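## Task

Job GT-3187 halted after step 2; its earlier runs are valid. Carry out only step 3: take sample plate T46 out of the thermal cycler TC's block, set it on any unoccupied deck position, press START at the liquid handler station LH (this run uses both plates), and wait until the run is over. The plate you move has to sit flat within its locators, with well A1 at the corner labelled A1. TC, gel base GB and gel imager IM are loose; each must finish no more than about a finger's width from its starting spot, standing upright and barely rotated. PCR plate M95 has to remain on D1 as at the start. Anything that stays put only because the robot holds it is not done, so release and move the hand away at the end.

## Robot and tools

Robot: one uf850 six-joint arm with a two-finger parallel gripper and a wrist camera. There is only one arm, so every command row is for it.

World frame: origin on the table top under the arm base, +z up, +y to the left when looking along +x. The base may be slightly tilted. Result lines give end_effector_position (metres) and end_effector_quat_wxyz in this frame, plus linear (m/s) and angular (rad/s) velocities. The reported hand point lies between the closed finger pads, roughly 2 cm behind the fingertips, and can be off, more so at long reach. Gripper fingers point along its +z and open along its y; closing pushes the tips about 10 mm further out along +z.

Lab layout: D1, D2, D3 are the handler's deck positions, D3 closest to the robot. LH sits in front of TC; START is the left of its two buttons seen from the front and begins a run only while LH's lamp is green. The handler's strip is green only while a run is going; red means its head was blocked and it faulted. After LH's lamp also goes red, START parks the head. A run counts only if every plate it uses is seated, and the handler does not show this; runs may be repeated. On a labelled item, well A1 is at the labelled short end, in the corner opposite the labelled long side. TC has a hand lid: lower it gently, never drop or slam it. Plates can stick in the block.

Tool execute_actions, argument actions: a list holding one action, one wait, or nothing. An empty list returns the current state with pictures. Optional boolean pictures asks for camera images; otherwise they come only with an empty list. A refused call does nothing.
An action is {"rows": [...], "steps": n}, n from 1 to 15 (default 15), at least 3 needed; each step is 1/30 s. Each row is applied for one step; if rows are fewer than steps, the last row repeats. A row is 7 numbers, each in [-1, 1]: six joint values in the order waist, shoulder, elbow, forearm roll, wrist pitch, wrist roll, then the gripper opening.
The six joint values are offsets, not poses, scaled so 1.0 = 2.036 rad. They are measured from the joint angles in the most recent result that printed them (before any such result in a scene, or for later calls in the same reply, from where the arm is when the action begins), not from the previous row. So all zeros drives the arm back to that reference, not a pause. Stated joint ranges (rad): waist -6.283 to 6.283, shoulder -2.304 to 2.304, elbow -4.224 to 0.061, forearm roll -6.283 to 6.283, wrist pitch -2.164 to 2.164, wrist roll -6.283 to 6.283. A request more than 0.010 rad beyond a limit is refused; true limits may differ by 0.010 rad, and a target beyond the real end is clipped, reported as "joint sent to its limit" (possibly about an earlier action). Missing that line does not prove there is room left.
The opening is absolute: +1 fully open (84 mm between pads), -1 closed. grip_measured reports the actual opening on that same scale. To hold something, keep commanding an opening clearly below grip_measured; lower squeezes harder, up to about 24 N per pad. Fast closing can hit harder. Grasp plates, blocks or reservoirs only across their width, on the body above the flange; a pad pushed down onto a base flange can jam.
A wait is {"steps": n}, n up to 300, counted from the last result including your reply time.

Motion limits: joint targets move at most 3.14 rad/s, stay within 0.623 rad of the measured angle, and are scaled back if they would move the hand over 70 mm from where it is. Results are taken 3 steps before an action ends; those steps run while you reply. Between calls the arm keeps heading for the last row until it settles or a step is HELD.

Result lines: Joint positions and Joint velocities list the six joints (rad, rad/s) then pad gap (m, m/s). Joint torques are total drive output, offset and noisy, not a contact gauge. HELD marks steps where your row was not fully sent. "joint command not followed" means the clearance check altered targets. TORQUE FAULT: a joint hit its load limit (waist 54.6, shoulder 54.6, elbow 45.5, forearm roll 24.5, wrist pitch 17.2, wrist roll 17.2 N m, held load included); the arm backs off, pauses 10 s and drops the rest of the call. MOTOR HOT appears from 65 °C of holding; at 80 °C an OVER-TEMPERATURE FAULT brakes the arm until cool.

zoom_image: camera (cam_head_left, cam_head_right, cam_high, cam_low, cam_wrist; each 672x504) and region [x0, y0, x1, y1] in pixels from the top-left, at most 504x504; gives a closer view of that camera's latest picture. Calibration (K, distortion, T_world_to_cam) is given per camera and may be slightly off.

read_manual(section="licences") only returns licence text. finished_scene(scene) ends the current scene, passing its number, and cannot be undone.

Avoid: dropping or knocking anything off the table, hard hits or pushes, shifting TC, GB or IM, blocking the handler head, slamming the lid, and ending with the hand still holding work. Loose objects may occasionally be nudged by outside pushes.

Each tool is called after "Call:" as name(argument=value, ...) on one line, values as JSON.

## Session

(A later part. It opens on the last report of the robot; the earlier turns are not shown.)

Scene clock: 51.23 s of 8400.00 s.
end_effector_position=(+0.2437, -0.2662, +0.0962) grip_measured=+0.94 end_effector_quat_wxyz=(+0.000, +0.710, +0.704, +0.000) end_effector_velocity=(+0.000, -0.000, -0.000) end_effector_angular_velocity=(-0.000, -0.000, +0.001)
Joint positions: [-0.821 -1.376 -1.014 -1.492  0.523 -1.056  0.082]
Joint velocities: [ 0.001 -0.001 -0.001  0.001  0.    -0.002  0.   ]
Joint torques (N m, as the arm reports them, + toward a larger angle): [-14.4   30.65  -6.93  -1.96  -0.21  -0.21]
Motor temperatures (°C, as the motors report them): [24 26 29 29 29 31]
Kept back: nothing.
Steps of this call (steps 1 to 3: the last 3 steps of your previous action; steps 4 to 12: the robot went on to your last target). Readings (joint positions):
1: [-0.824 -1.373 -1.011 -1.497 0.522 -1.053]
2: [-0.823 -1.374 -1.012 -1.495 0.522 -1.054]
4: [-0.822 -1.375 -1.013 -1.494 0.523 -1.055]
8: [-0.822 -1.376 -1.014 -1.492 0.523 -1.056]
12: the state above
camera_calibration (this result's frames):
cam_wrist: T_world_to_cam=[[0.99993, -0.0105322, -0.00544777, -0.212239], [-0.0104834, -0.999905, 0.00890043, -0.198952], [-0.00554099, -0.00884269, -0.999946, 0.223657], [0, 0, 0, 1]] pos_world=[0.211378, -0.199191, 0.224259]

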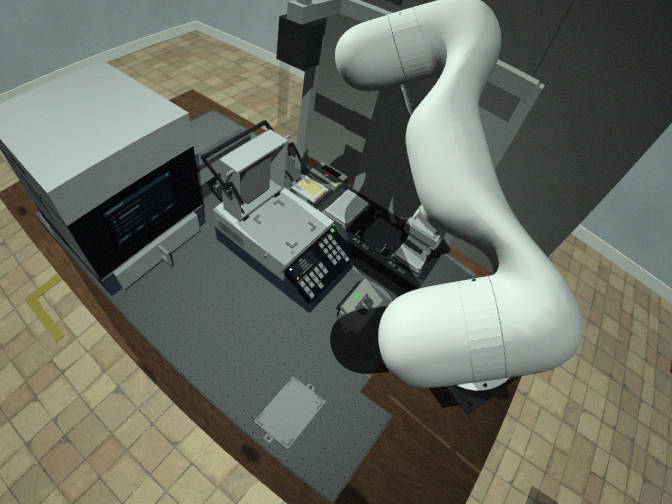

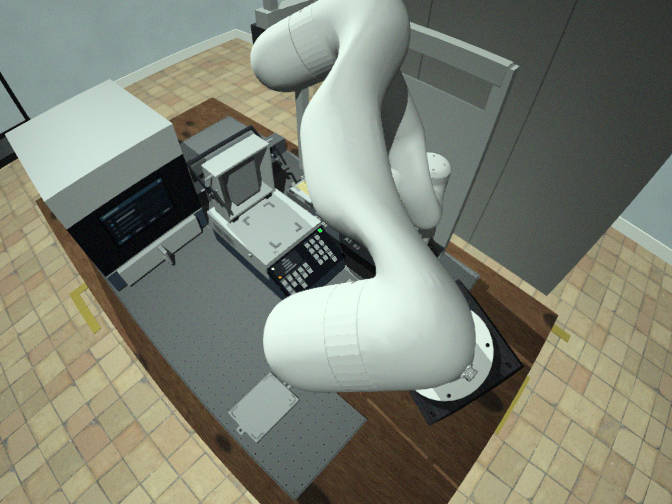

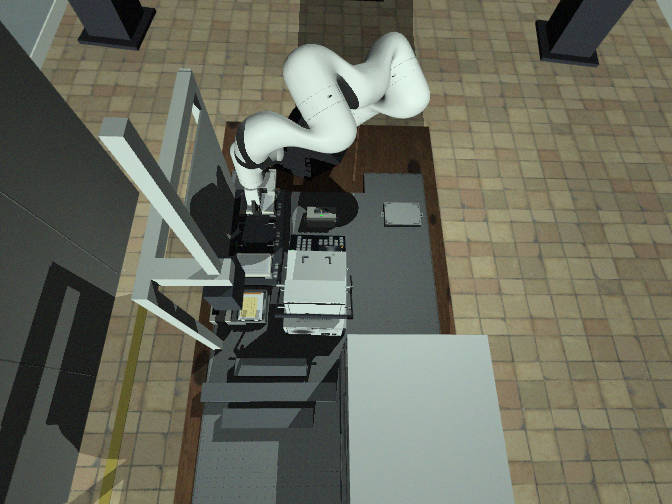

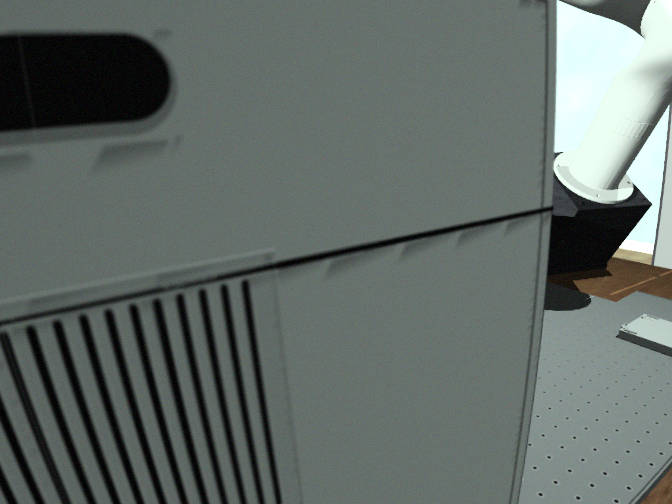

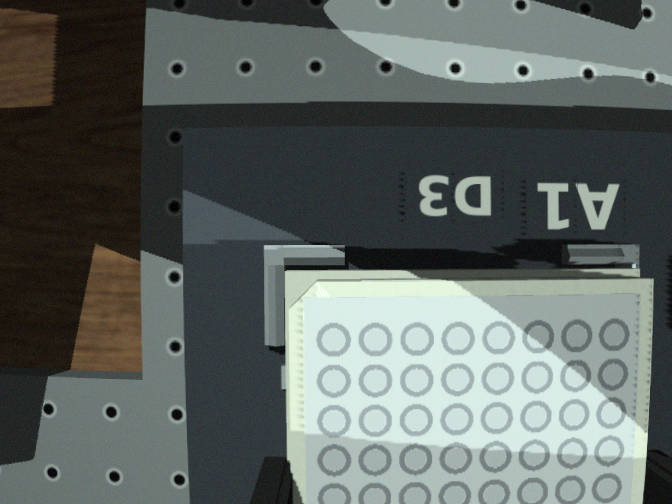

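Call:
execute_actions(actions=[{"rows": [[0.00066,-0.00107,-0.00059,0.00142,0.00026,-0.00093,-0.2],[0.00131,-0.00214,-0.00118,0.00284,0.00053,-0.00186,-0.2],[0.00197,-0.00321,-0.00177,0.00426,0.00079,-0.00279,-0.2],[0.00262,-0.00428,-0.00236,0.00568,0.00105,-0.00372,-0.2],[0.00328,-0.00536,-0.00296,0.0071,0.00132,-0.00465,-0.2],[0.00393,-0.00643,-0.00355,0.00852,0.00158,-0.00557,-0.2],[0.00459,-0.0075,-0.00414,0.00994,0.00184,-0.0065,-0.2]], "steps": 15}])

Call:
execute_actions(actions=[{"steps": 8}], pictures=true)

Scene clock: 51.97 s of 8400.00 s.
end_effector_position=(+0.2436, -0.2661, +0.0903) grip_measured=+0.94 end_effector_quat_wxyz=(+0.000, +0.710, +0.704, +0.000) end_effector_velocity=(+0.000, -0.001, -0.010) end_effector_angular_velocity=(-0.001, -0.001, -0.000)
Joint positions: [-0.814 -1.389 -1.021 -1.475  0.526 -1.067  0.082]
Joint velocities: [ 0.013 -0.022 -0.013  0.03   0.005 -0.019 -0.   ]
Joint torques (N m, as the arm reports them, + toward a larger angle): [-14.48  38.24  -6.16  -1.81  -0.06  -0.43]
Motor temperatures (°C, as the motors report them): [24 26 29 29 29 31]
Steps of this call (steps 1 to 10: the robot went on to your last target; steps 11 to 22: the first 12 steps of this action). Readings (joint positions):
11: [-0.821 -1.376 -1.014 -1.492 0.523 -1.056]
12: [-0.821 -1.377 -1.014 -1.491 0.523 -1.056]
14: [-0.820 -1.378 -1.015 -1.490 0.523 -1.058]
18: [-0.817 -1.384 -1.018 -1.482 0.525 -1.063]
22: the state above

Scene clock: 52.23 s of 8400.00 s.
end_effector_position=(+0.2436, -0.2662, +0.0893) grip_measured=+0.94 end_effector_quat_wxyz=(+0.000, +0.710, +0.704, +0.000) end_effector_velocity=(+0.000, -0.001, -0.001) end_effector_angular_velocity=(-0.001, -0.001, -0.000)
Joint positions: [-0.812 -1.391 -1.022 -1.472  0.527 -1.069  0.082]
Joint velocities: [ 0.001 -0.002 -0.002  0.002  0.001 -0.001  0.   ]
Joint torques (N m, as the arm reports them, + toward a larger angle): [-15.57  31.46  -6.43  -1.14  -0.37  -0.37]
Motor temperatures (°C, as the motors report them): [24 26 29 29 29 31]
Kept back: nothing.
Steps of this call (steps 1 to 3: the last 3 steps of your previous action; steps 4 to 8: the robot went on to your last target). Readings (joint positions):
1: [-0.813 -1.390 -1.021 -1.474 0.526 -1.068]
2: [-0.813 -1.390 -1.021 -1.473 0.526 -1.068]
4: [-0.813 -1.391 -1.022 -1.472 0.526 -1.069]
8: the state above
camera_calibration (this result's frames):
cam_wrist: T_world_to_cam=[[0.99993, -0.0105069, -0.00552872, -0.212168], [-0.0104562, -0.999904, 0.00912543, -0.198921], [-0.00562407, -0.00906698, -0.999943, 0.216707], [0, 0, 0, 1]] pos_world=[0.211292, -0.199166, 0.217337]

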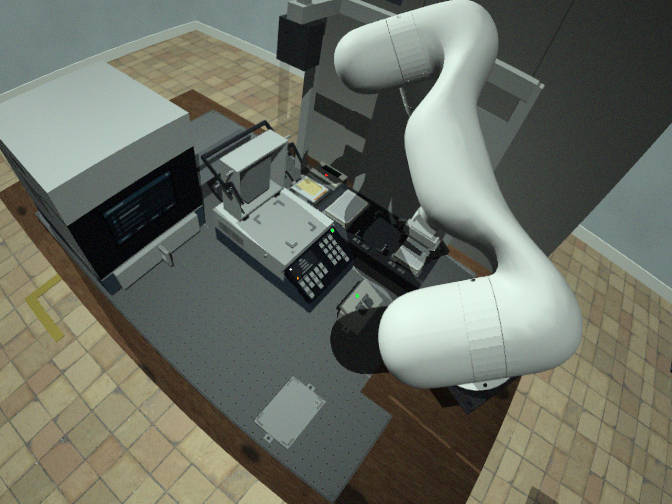

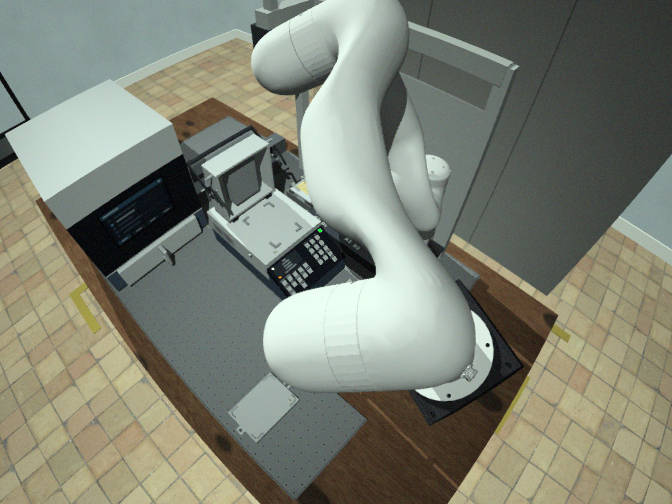

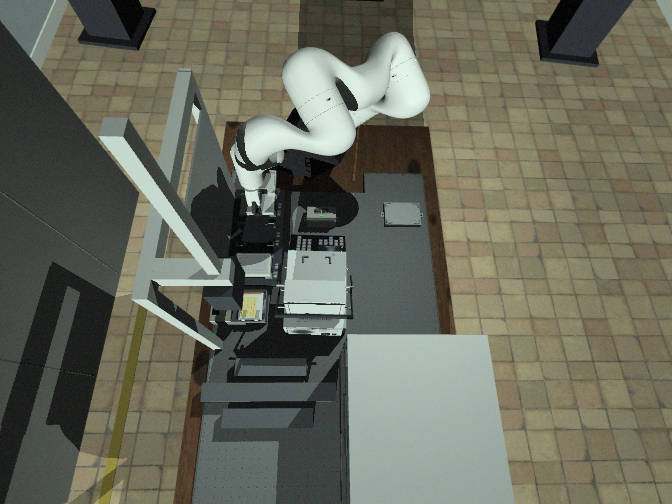

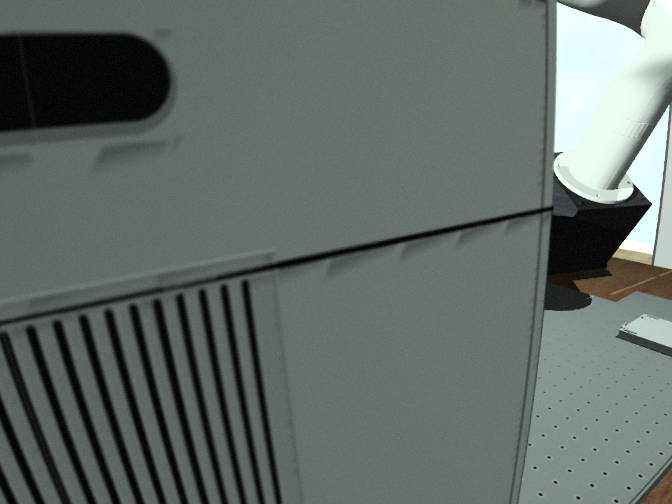

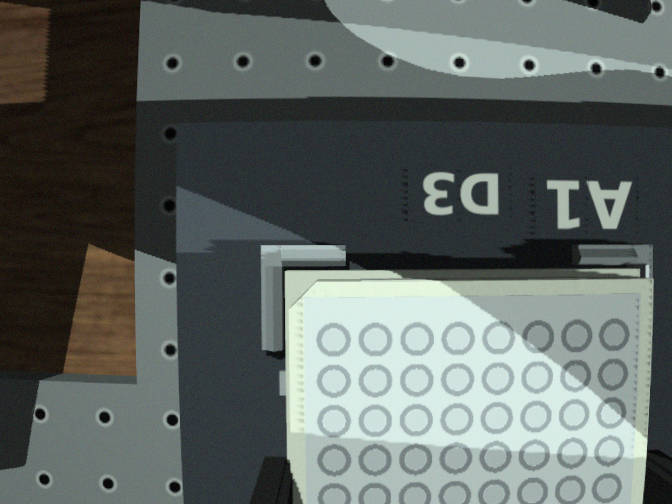

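Call:
execute_actions(actions=[{"rows": [[0.00033,-0.00054,-0.0003,0.00071,0.00013,-0.00046,-0.2],[0.00066,-0.00107,-0.00059,0.00142,0.00026,-0.00093,-0.2]], "steps": 14}])

Scene clock: 52.70 s of 8400.00 s.
end_effector_position=(+0.2436, -0.2662, +0.0884) grip_measured=+0.94 end_effector_quat_wxyz=(+0.000, +0.710, +0.704, +0.000) end_effector_velocity=(-0.000, -0.000, -0.001) end_effector_angular_velocity=(+0.000, -0.000, -0.000)
Joint positions: [-0.811 -1.393 -1.023 -1.469  0.527 -1.071  0.082]
Joint velocities: [ 0.    -0.002 -0.001  0.002  0.    -0.002 -0.   ]
Joint torques (N m, as the arm reports them, + toward a larger angle): [-17.19  34.52  -7.19  -2.01  -0.17  -0.68]
Motor temperatures (°C, as the motors report them): [24 26 29 29 29 31]
Steps of this call (steps 1 to 3: the robot went on to your last target; steps 4 to 14: the first 11 steps of this action). Readings (joint positions):
4: [-0.812 -1.391 -1.022 -1.472 0.527 -1.069]
5: [-0.812 -1.392 -1.022 -1.472 0.527 -1.069]
7: [-0.812 -1.392 -1.023 -1.471 0.527 -1.070]
11: [-0.811 -1.393 -1.023 -1.470 0.527 -1.071]
14: the state above

Call:
execute_actions(actions=[{"rows": [[0.00033,-0.00054,-0.0003,0.00071,0.00013,-0.00046,-0.2],[0.00066,-0.00107,-0.00059,0.00142,0.00026,-0.00093,-0.2],[0.001,-0.0016,-0.00089,0.00213,0.0004,-0.0014,-0.2]], "steps": 14}])

Scene clock: 53.17 s of 8400.00 s.
end_effector_position=(+0.2438, -0.2664, +0.0874) grip_measured=+0.94 end_effector_quat_wxyz=(+0.001, +0.710, +0.704, +0.000) end_effector_velocity=(-0.000, +0.000, -0.002) end_effector_angular_velocity=(+0.000, +0.000, +0.002)
Joint positions: [-0.81  -1.396 -1.025 -1.465  0.528 -1.074  0.082]
Joint velocities: [ 0.002 -0.004 -0.002  0.004  0.001 -0.005 -0.001]
Joint torques (N m, as the arm reports them, + toward a larger angle): [-14.04  27.54  -6.84  -0.54  -0.01   0.08]
Motor temperatures (°C, as the motors report them): [24 26 29 29 29 31]
Steps of this call (steps 1 to 3: the last 3 steps of your previous action; steps 4 to 14: the first 11 steps of this action). Readings (joint positions):
4: [-0.811 -1.393 -1.023 -1.469 0.527 -1.071]
5: [-0.811 -1.394 -1.023 -1.469 0.527 -1.071]
7: [-0.811 -1.394 -1.024 -1.468 0.527 -1.072]
11: [-0.810 -1.395 -1.024 -1.466 0.528 -1.073]
14: the state above

Call:
execute_actions(actions=[{"rows": [[0,0,0,0,0,0,0.3],[0,0,0,0,0,0,0.6],[0,0,0,0,0,0,0.8],[0,0,0,0,0,0,0.92],[0,0,0,0,0,0,1]], "steps": 15}], pictures=true)

Scene clock: 53.67 s of 8400.00 s.
end_effector_position=(+0.2434, -0.2660, +0.0870) grip_measured=+0.99 end_effector_quat_wxyz=(+0.000, +0.710, +0.704, +0.000) end_effector_velocity=(+0.001, -0.001, +0.002) end_effector_angular_velocity=(-0.003, -0.002, +0.001)
Joint positions: [-0.809 -1.396 -1.025 -1.465  0.528 -1.073  0.084]
Joint velocities: [-0.003  0.003 -0.    -0.001 -0.    -0.001  0.005]
Joint torques (N m, as the arm reports them, + toward a larger angle): [-13.75  30.34  -5.08  -1.01  -0.23  -0.34]
Motor temperatures (°C, as the motors report them): [24 26 29 29 29 31]
Steps of this call (steps 1 to 3: the last 3 steps of your previous action; steps 4 to 15: the first 12 steps of this action). Readings (joint positions):
4: [-0.809 -1.396 -1.025 -1.465 0.528 -1.074]
5: [-0.809 -1.396 -1.025 -1.465 0.528 -1.074]
7: [-0.809 -1.396 -1.025 -1.465 0.528 -1.074]
11: [-0.809 -1.396 -1.025 -1.465 0.528 -1.074]
15: the state above
camera_calibration (this result's frames):
cam_wrist: T_world_to_cam=[[0.999925, -0.0107839, -0.00573863, -0.21204], [-0.0107323, -0.999902, 0.00893973, -0.198634], [-0.00583448, -0.00887747, -0.999944, 0.214449], [0, 0, 0, 1]] pos_world=[0.211143, -0.198998, 0.214996]

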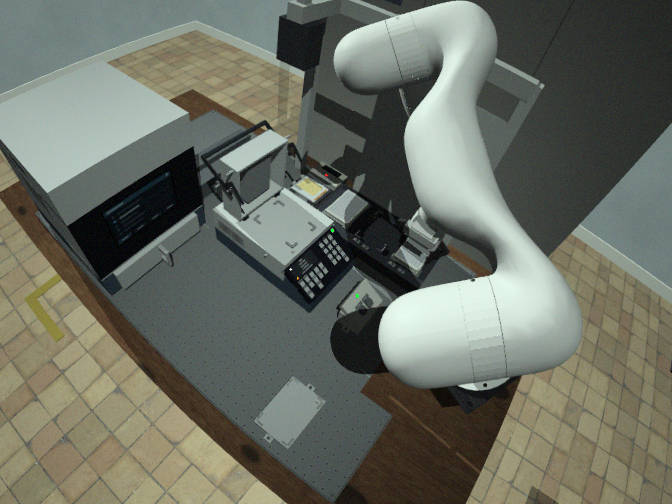

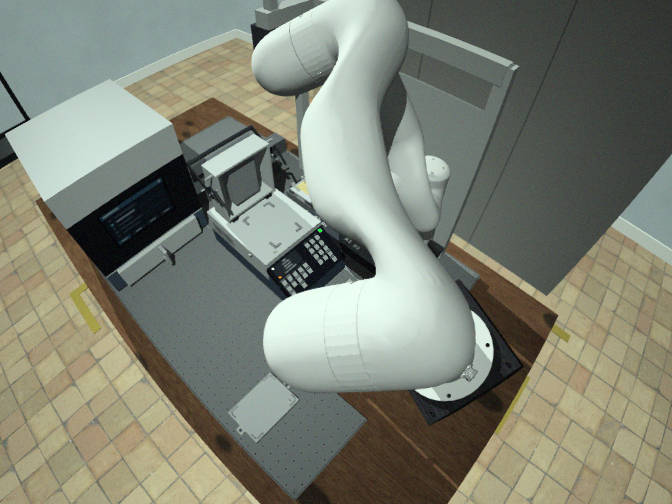

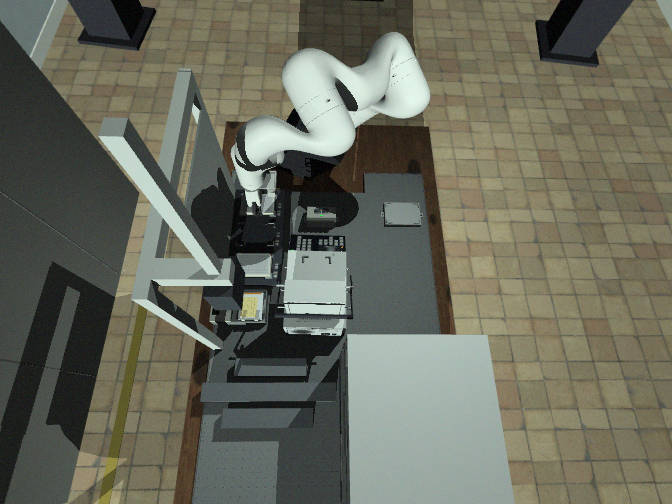

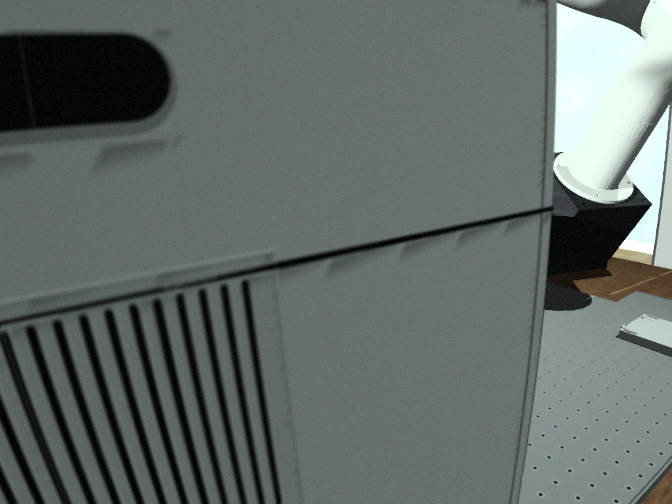

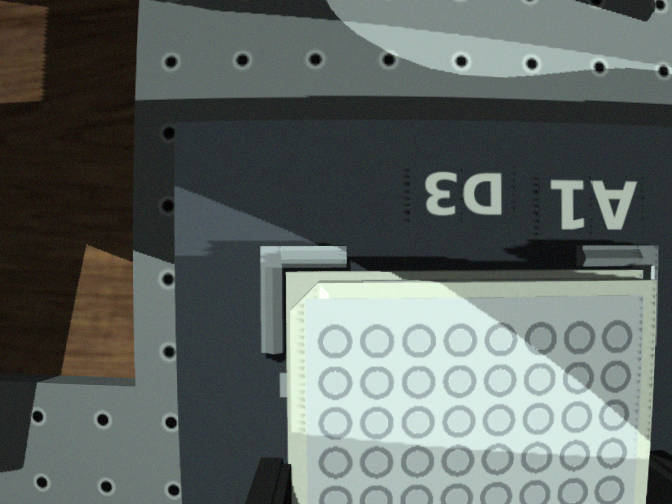

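Call:
execute_actions(actions=[])

Scene clock: 54.37 s of 8400.00 s.
end_effector_position=(+0.2438, -0.2664, +0.0874) grip_measured=+1.00 end_effector_quat_wxyz=(+0.001, +0.710, +0.704, +0.000) end_effector_velocity=(-0.001, +0.001, -0.000) end_effector_angular_velocity=(+0.001, +0.001, -0.001)
Joint positions: [-0.81  -1.396 -1.025 -1.465  0.528 -1.074  0.084]
Joint velocities: [-0.     0.     0.002  0.    -0.    -0.     0.   ]
Joint torques (N m, as the arm reports them, + toward a larger angle): [-14.86  32.4   -6.33  -1.46   0.29  -0.33]
Motor temperatures (°C, as the motors report them): [24 26 29 29 29 31]
Kept back: nothing.
Steps of this call (steps 1 to 3: the last 3 steps of your previous action; steps 4 to 15: the robot went on to your last target; steps 16 to 21: nothing new was sent). Readings (joint positions):
1: [-0.809 -1.396 -1.025 -1.465 0.528 -1.073]
2: [-0.809 -1.396 -1.025 -1.465 0.528 -1.073]
4: [-0.809 -1.396 -1.025 -1.465 0.528 -1.073]
8: [-0.809 -1.396 -1.025 -1.465 0.528 -1.074]
21: the state above
The arm was judged still, so your last target was given up. Only a new action makes it travel on or press farther. Fingers that are still opening or closing keep moving.
camera_calibration (this result's frames):
cam_wrist: T_world_to_cam=[[0.999933, -0.0102559, -0.00529995, -0.212279], [-0.0102037, -0.9999, 0.00977787, -0.199232], [-0.0053997, -0.00972314, -0.999938, 0.214539], [0, 0, 0, 1]] pos_world=[0.211391, -0.199304, 0.215348]

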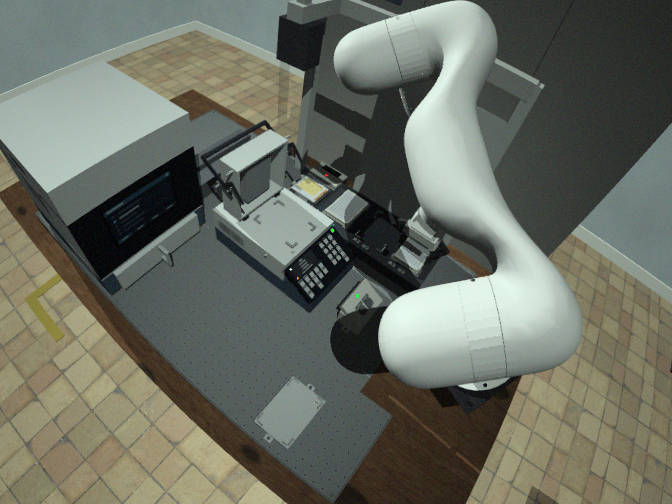

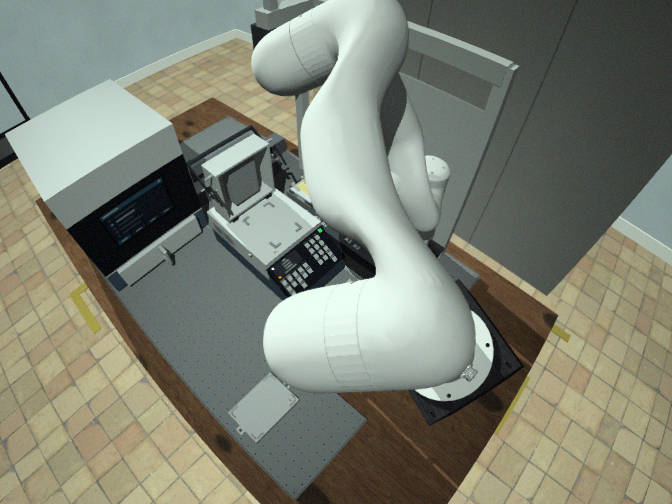

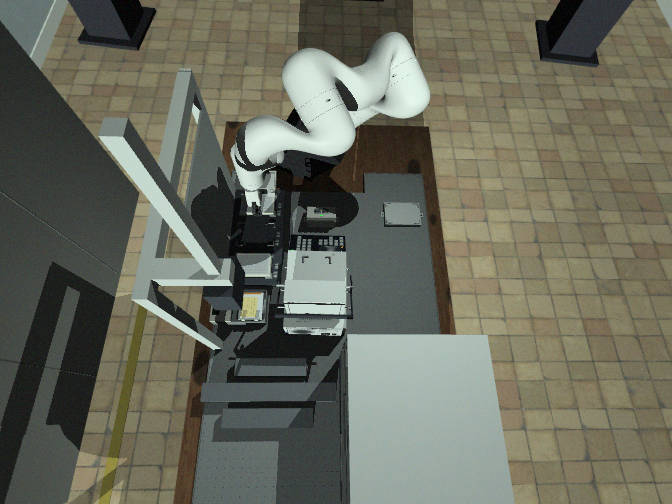

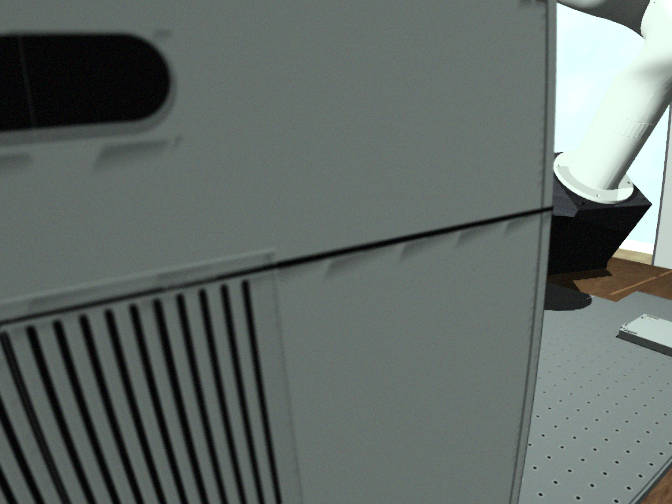

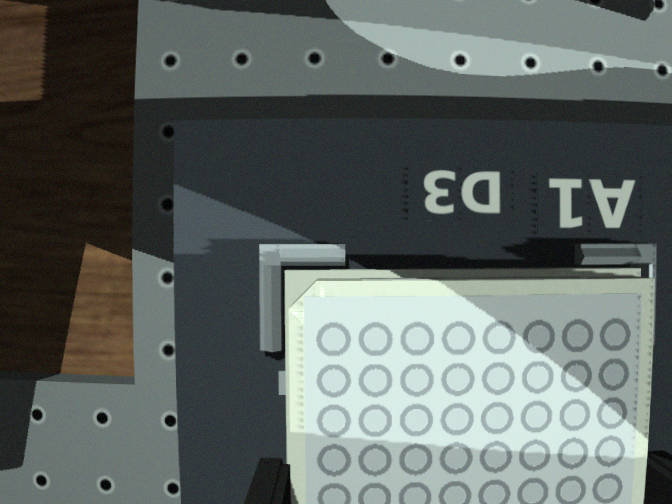

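Call:
execute_actions(actions=[{"rows": [[-0.0013,0.0021,0.0012,-0.0028,-0.0005,0.0019,1],[-0.0026,0.0043,0.0024,-0.0057,-0.0011,0.0037,1],[-0.0039,0.0064,0.0035,-0.0085,-0.0016,0.0056,1],[-0.0052,0.0086,0.0047,-0.0114,-0.0021,0.0074,1],[-0.0066,0.0107,0.0059,-0.0142,-0.0026,0.0093,1],[-0.0079,0.0129,0.0071,-0.0170,-0.0032,0.0111,1],[-0.0092,0.0150,0.0083,-0.0199,-0.0037,0.0130,1],[-0.0105,0.0171,0.0095,-0.0227,-0.0042,0.0149,1],[-0.0118,0.0193,0.0106,-0.0256,-0.0047,0.0167,1],[-0.0131,0.0214,0.0118,-0.0284,-0.0053,0.0186,1],[-0.0144,0.0236,0.0130,-0.0312,-0.0058,0.0204,1],[-0.0151,0.0246,0.0136,-0.0327,-0.0061,0.0214,1]], "steps": 15}])

Scene clock: 54.90 s of 8400.00 s.
end_effector_position=(+0.2440, -0.2665, +0.1017) grip_measured=+1.00 end_effector_quat_wxyz=(+0.001, +0.710, +0.704, +0.000) end_effector_velocity=(-0.001, +0.000, +0.056) end_effector_angular_velocity=(+0.000, +0.000, -0.000)
Joint positions: [-0.829 -1.364 -1.008 -1.507  0.52  -1.047  0.084]
Joint velocities: [-0.076  0.123  0.069 -0.164 -0.03   0.107  0.   ]
Joint torques (N m, as the arm reports them, + toward a larger angle): [-15.01  29.94  -6.2    0.07  -0.13   0.01]
Motor temperatures (°C, as the motors report them): [24 26 29 29 29 31]
Steps of this call (steps 1 to 4: nothing new was sent; steps 5 to 16: the first 12 steps of this action). Readings (joint positions):
5: [-0.810 -1.396 -1.025 -1.465 0.528 -1.074]
6: [-0.810 -1.395 -1.024 -1.466 0.528 -1.073]
8: [-0.811 -1.393 -1.023 -1.470 0.527 -1.071]
12: [-0.819 -1.380 -1.016 -1.486 0.524 -1.060]
16: the state above

Call:
execute_actions(actions=[{"rows": [[-0.010,0.016,0.007,-0.024,-0.003,0.016,1],[-0.016,0.026,0.010,-0.042,-0.0035,0.030,1],[-0.022,0.035,0.014,-0.060,-0.004,0.043,1],[-0.028,0.045,0.017,-0.077,-0.0045,0.056,1],[-0.034,0.054,0.020,-0.094,-0.005,0.069,1],[-0.040,0.064,0.024,-0.111,-0.0055,0.082,1],[-0.046,0.073,0.027,-0.128,-0.006,0.095,1],[-0.052,0.082,0.030,-0.145,-0.0065,0.107,1],[-0.057,0.092,0.034,-0.162,-0.007,0.120,1],[-0.063,0.101,0.037,-0.180,-0.0075,0.133,1],[-0.069,0.110,0.040,-0.197,-0.008,0.146,1],[-0.0745,0.1198,0.0432,-0.2140,-0.0085,0.1583,1]], "steps": 15}])

Call:
execute_actions(actions=[{"steps": 12}], pictures=true)

Scene clock: 55.50 s of 8400.00 s.
end_effector_position=(+0.2475, -0.2701, +0.1697) grip_measured=+1.00 end_effector_quat_wxyz=(+0.001, +0.709, +0.705, +0.005) end_effector_velocity=(-0.010, -0.009, +0.257) end_effector_angular_velocity=(+0.005, +0.010, +0.022)
Joint positions: [-0.917 -1.224 -0.956 -1.752  0.508 -0.866  0.084]
Joint velocities: [-0.328  0.529  0.186 -0.971 -0.028  0.722  0.   ]
Joint torques (N m, as the arm reports them, + toward a larger angle): [-17.01  31.47  -9.15  -1.79   0.11  -0.28]
Motor temperatures (°C, as the motors report them): [24 26 29 29 29 31]
Steps of this call (steps 1 to 3: the last 3 steps of your previous action; steps 4 to 6: the robot went on to your last target; steps 7 to 18: the first 12 steps of this action). Readings (joint positions):
7: [-0.839 -1.348 -0.998 -1.529 0.516 -1.032]
8: [-0.840 -1.346 -0.998 -1.531 0.516 -1.030]
10: [-0.846 -1.337 -0.994 -1.548 0.515 -1.018]
14: [-0.875 -1.291 -0.979 -1.632 0.512 -0.956]
18: the state above

Scene clock: 55.90 s of 8400.00 s.
end_effector_position=(+0.2420, -0.2713, +0.2181) grip_measured=+1.00 end_effector_quat_wxyz=(-0.000, +0.708, +0.707, +0.001) end_effector_velocity=(-0.002, -0.001, +0.013) end_effector_angular_velocity=(-0.003, +0.003, -0.001)
Joint positions: [-0.978 -1.124 -0.92  -1.937  0.503 -0.728  0.084]
Joint velocities: [-0.017  0.027  0.009 -0.05  -0.002  0.039 -0.   ]
Joint torques (N m, as the arm reports them, + toward a larger angle): [-13.38  32.6  -10.54  -0.3   -0.28  -0.28]
Motor temperatures (°C, as the motors report them): [24 26 29 29 29 31]
Kept back: nothing.
Steps of this call (steps 1 to 3: the last 3 steps of your previous action; steps 4 to 12: the robot went on to your last target). Readings (joint positions):
1: [-0.928 -1.206 -0.949 -1.785 0.507 -0.841]
2: [-0.939 -1.188 -0.943 -1.818 0.506 -0.817]
4: [-0.957 -1.158 -0.933 -1.873 0.505 -0.777]
8: [-0.974 -1.131 -0.923 -1.923 0.503 -0.739]
12: the state above
camera_calibration (this result's frames):
cam_wrist: T_world_to_cam=[[0.999982, -0.00246155, -0.00541851, -0.207767], [-0.00242024, -0.999968, 0.0076181, -0.20688], [-0.00543709, -0.00760486, -0.999956, 0.34575], [0, 0, 0, 1]] pos_world=[0.209142, -0.204755, 0.346185]

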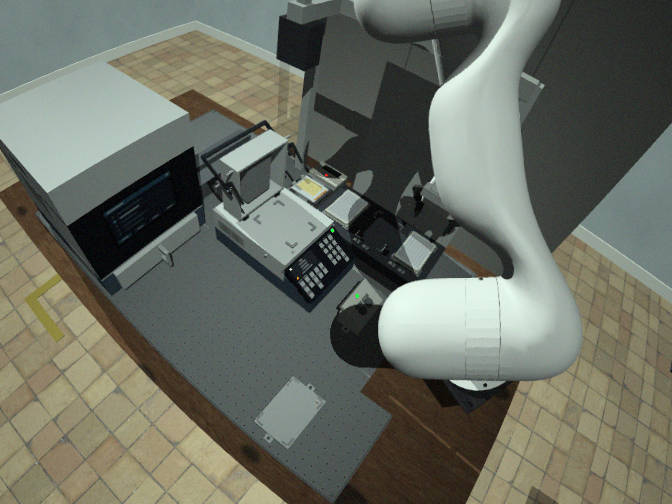

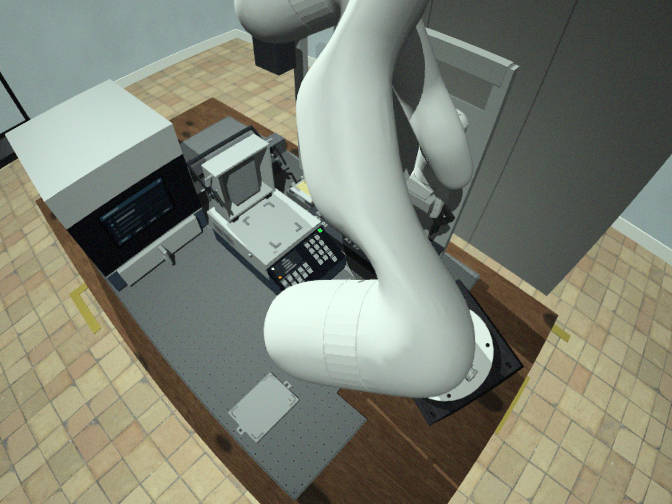

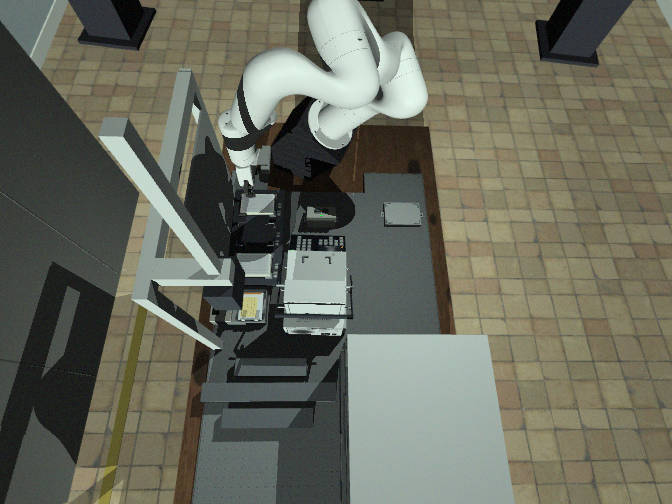

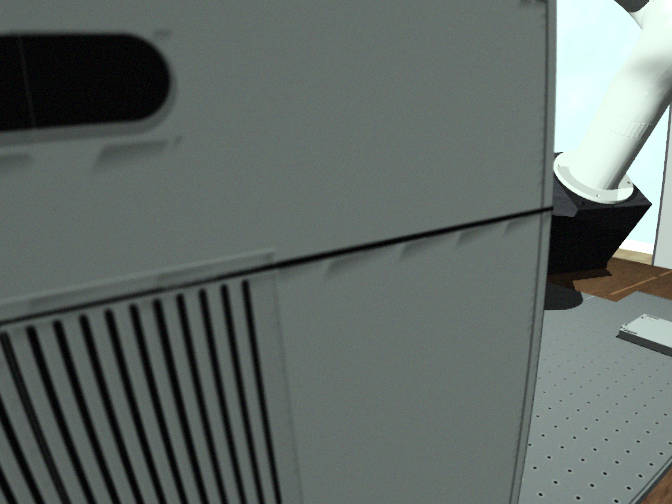

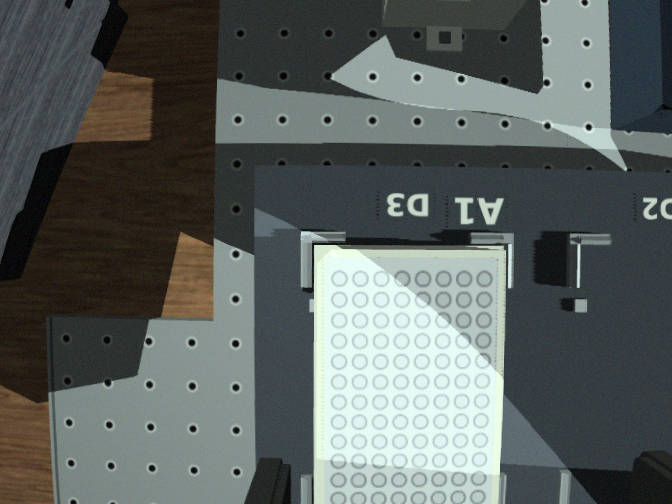

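Call:
zoom_image(camera="cam_head_left", region=[300, 170, 460, 330])

Call:
zoom_image(camera="cam_wrist", region=[280, 220, 540, 504])

Region (300, 170, 460, 330) of cam_head_left's 672x504 image, scaled by 3.150, with more detail than that image has.

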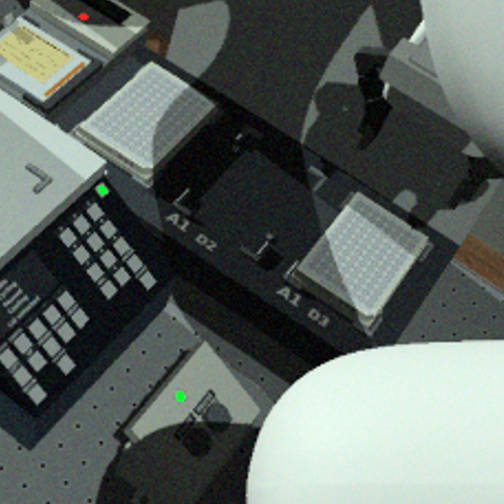

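Region (280, 220, 540, 504) of cam_wrist's 672x504 image, scaled by 1.775, with more detail than that image has; it fills the left 461 columns of this view, and the rest is white.

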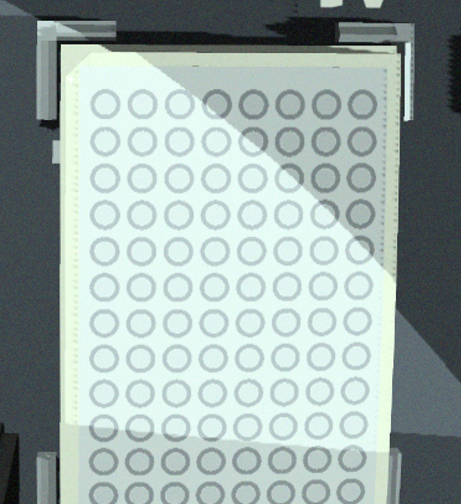

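Call:
execute_actions(actions=[{"rows": [[0.012,0.013,0.015,0.016,0.002,-0.004,0.6],[0.025,0.026,0.030,0.032,0.005,-0.009,0.3],[0.037,0.039,0.044,0.048,0.007,-0.013,0],[0.050,0.052,0.059,0.064,0.010,-0.018,-0.3],[0.062,0.065,0.074,0.079,0.012,-0.022,-0.6],[0.074,0.078,0.089,0.095,0.015,-0.027,-1],[0.087,0.091,0.104,0.111,0.017,-0.031,-1],[0.099,0.104,0.118,0.127,0.020,-0.036,-1],[0.111,0.117,0.133,0.143,0.022,-0.040,-1],[0.124,0.130,0.148,0.159,0.025,-0.044,-1],[0.136,0.143,0.163,0.175,0.027,-0.049,-1],[0.149,0.155,0.178,0.191,0.030,-0.053,-1],[0.161,0.168,0.192,0.206,0.032,-0.058,-1],[0.1734,0.1814,0.2072,0.2223,0.0349,-0.0622,-1]], "steps": 15}])

Call:
execute_actions(actions=[{"steps": 22}], pictures=true)

Scene clock: 57.13 s of 8400.00 s.
end_effector_position=(+0.2749, -0.1868, +0.2206) grip_measured=-0.63 end_effector_quat_wxyz=(-0.002, +0.708, +0.707, +0.003) end_effector_velocity=(+0.080, +0.318, +0.002) end_effector_angular_velocity=(+0.002, -0.002, -0.004)
Joint positions: [-0.826 -0.964 -0.739 -1.742  0.533 -0.782  0.016]
Joint velocities: [ 0.565  0.591  0.677  0.73   0.113 -0.204 -0.188]
Joint torques (N m, as the arm reports them, + toward a larger angle): [-13.98  25.27  -8.28  -0.67  -0.27  -0.37]
Motor temperatures (°C, as the motors report them): [24 26 29 29 29 31]
Steps of this call (steps 1 to 25: the robot went on to your last target; steps 26 to 37: the first 12 steps of this action). Readings (joint positions):
26: [-0.980 -1.120 -0.920 -1.942 0.503 -0.724]
27: [-0.979 -1.119 -0.918 -1.940 0.503 -0.725]
29: [-0.965 -1.106 -0.902 -1.921 0.505 -0.731]
33: [-0.902 -1.042 -0.829 -1.839 0.518 -0.755]
37: the state above

Scene clock: 57.87 s of 8400.00 s.
end_effector_position=(+0.2833, -0.0767, +0.2201) grip_measured=-1.00 end_effector_quat_wxyz=(+0.001, +0.707, +0.707, +0.000) end_effector_velocity=(-0.001, +0.004, -0.000) end_effector_angular_velocity=(+0.000, +0.001, +0.001)
Joint positions: [-0.626 -0.755 -0.5   -1.485  0.574 -0.855  0.   ]
Joint velocities: [ 0.007  0.007  0.008  0.007  0.001 -0.002  0.   ]
Joint torques (N m, as the arm reports them, + toward a larger angle): [-15.99  26.49  -5.91  -1.72  -0.11   0.05]
Motor temperatures (°C, as the motors report them): [24 26 29 29 29 31]
Kept back: nothing.
Steps of this call (steps 1 to 3: the last 3 steps of your previous action; steps 4 to 22: the robot went on to your last target). Readings (joint positions):
1: [-0.807 -0.944 -0.716 -1.718 0.537 -0.789]
2: [-0.788 -0.924 -0.694 -1.693 0.541 -0.796]
4: [-0.750 -0.884 -0.647 -1.644 0.549 -0.810]
8: [-0.675 -0.806 -0.558 -1.548 0.564 -0.837]
22: the state above
camera_calibration (this result's frames):
cam_wrist: T_world_to_cam=[[0.999988, -0.000970689, -0.00473733, -0.248623], [-0.000924365, -0.999952, 0.00977109, -0.0130483], [-0.00474658, -0.00976659, -0.999941, 0.349162], [0, 0, 0, 1]] pos_world=[0.250266, -0.00987892, 0.348091]

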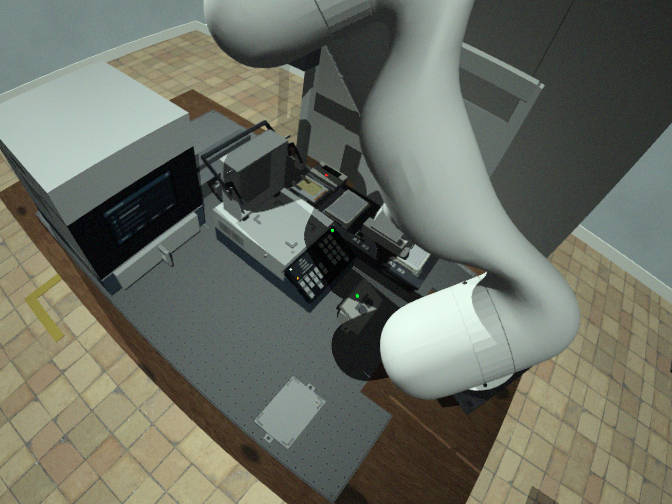

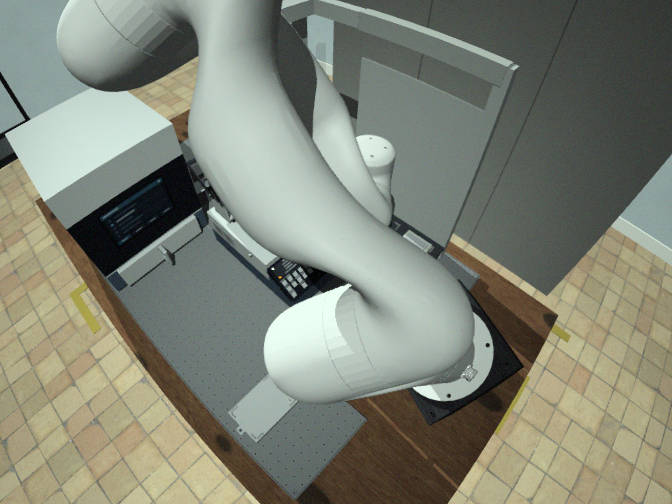

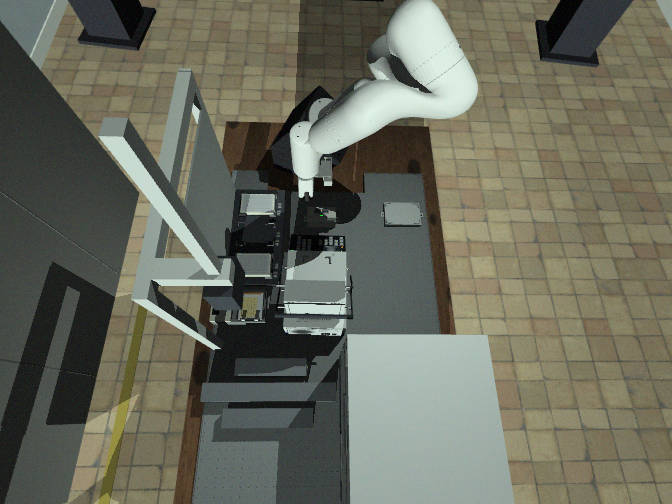

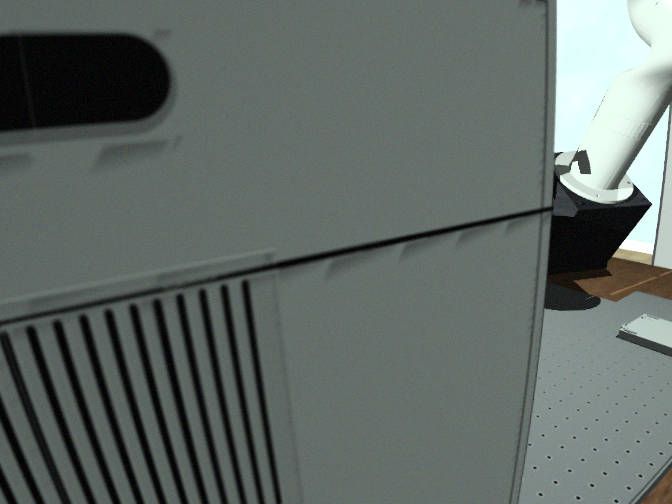

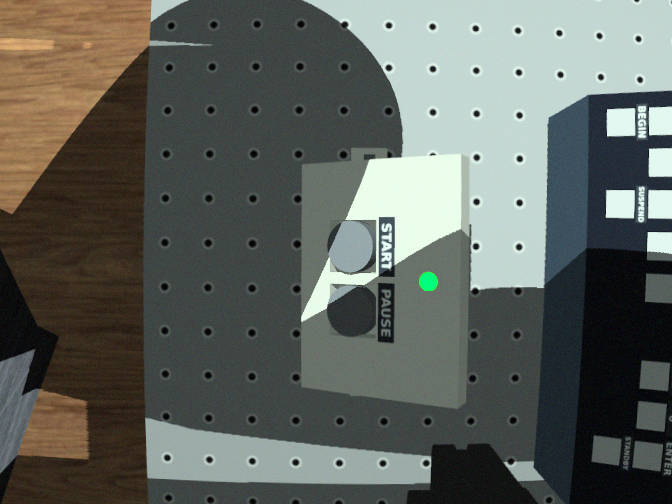

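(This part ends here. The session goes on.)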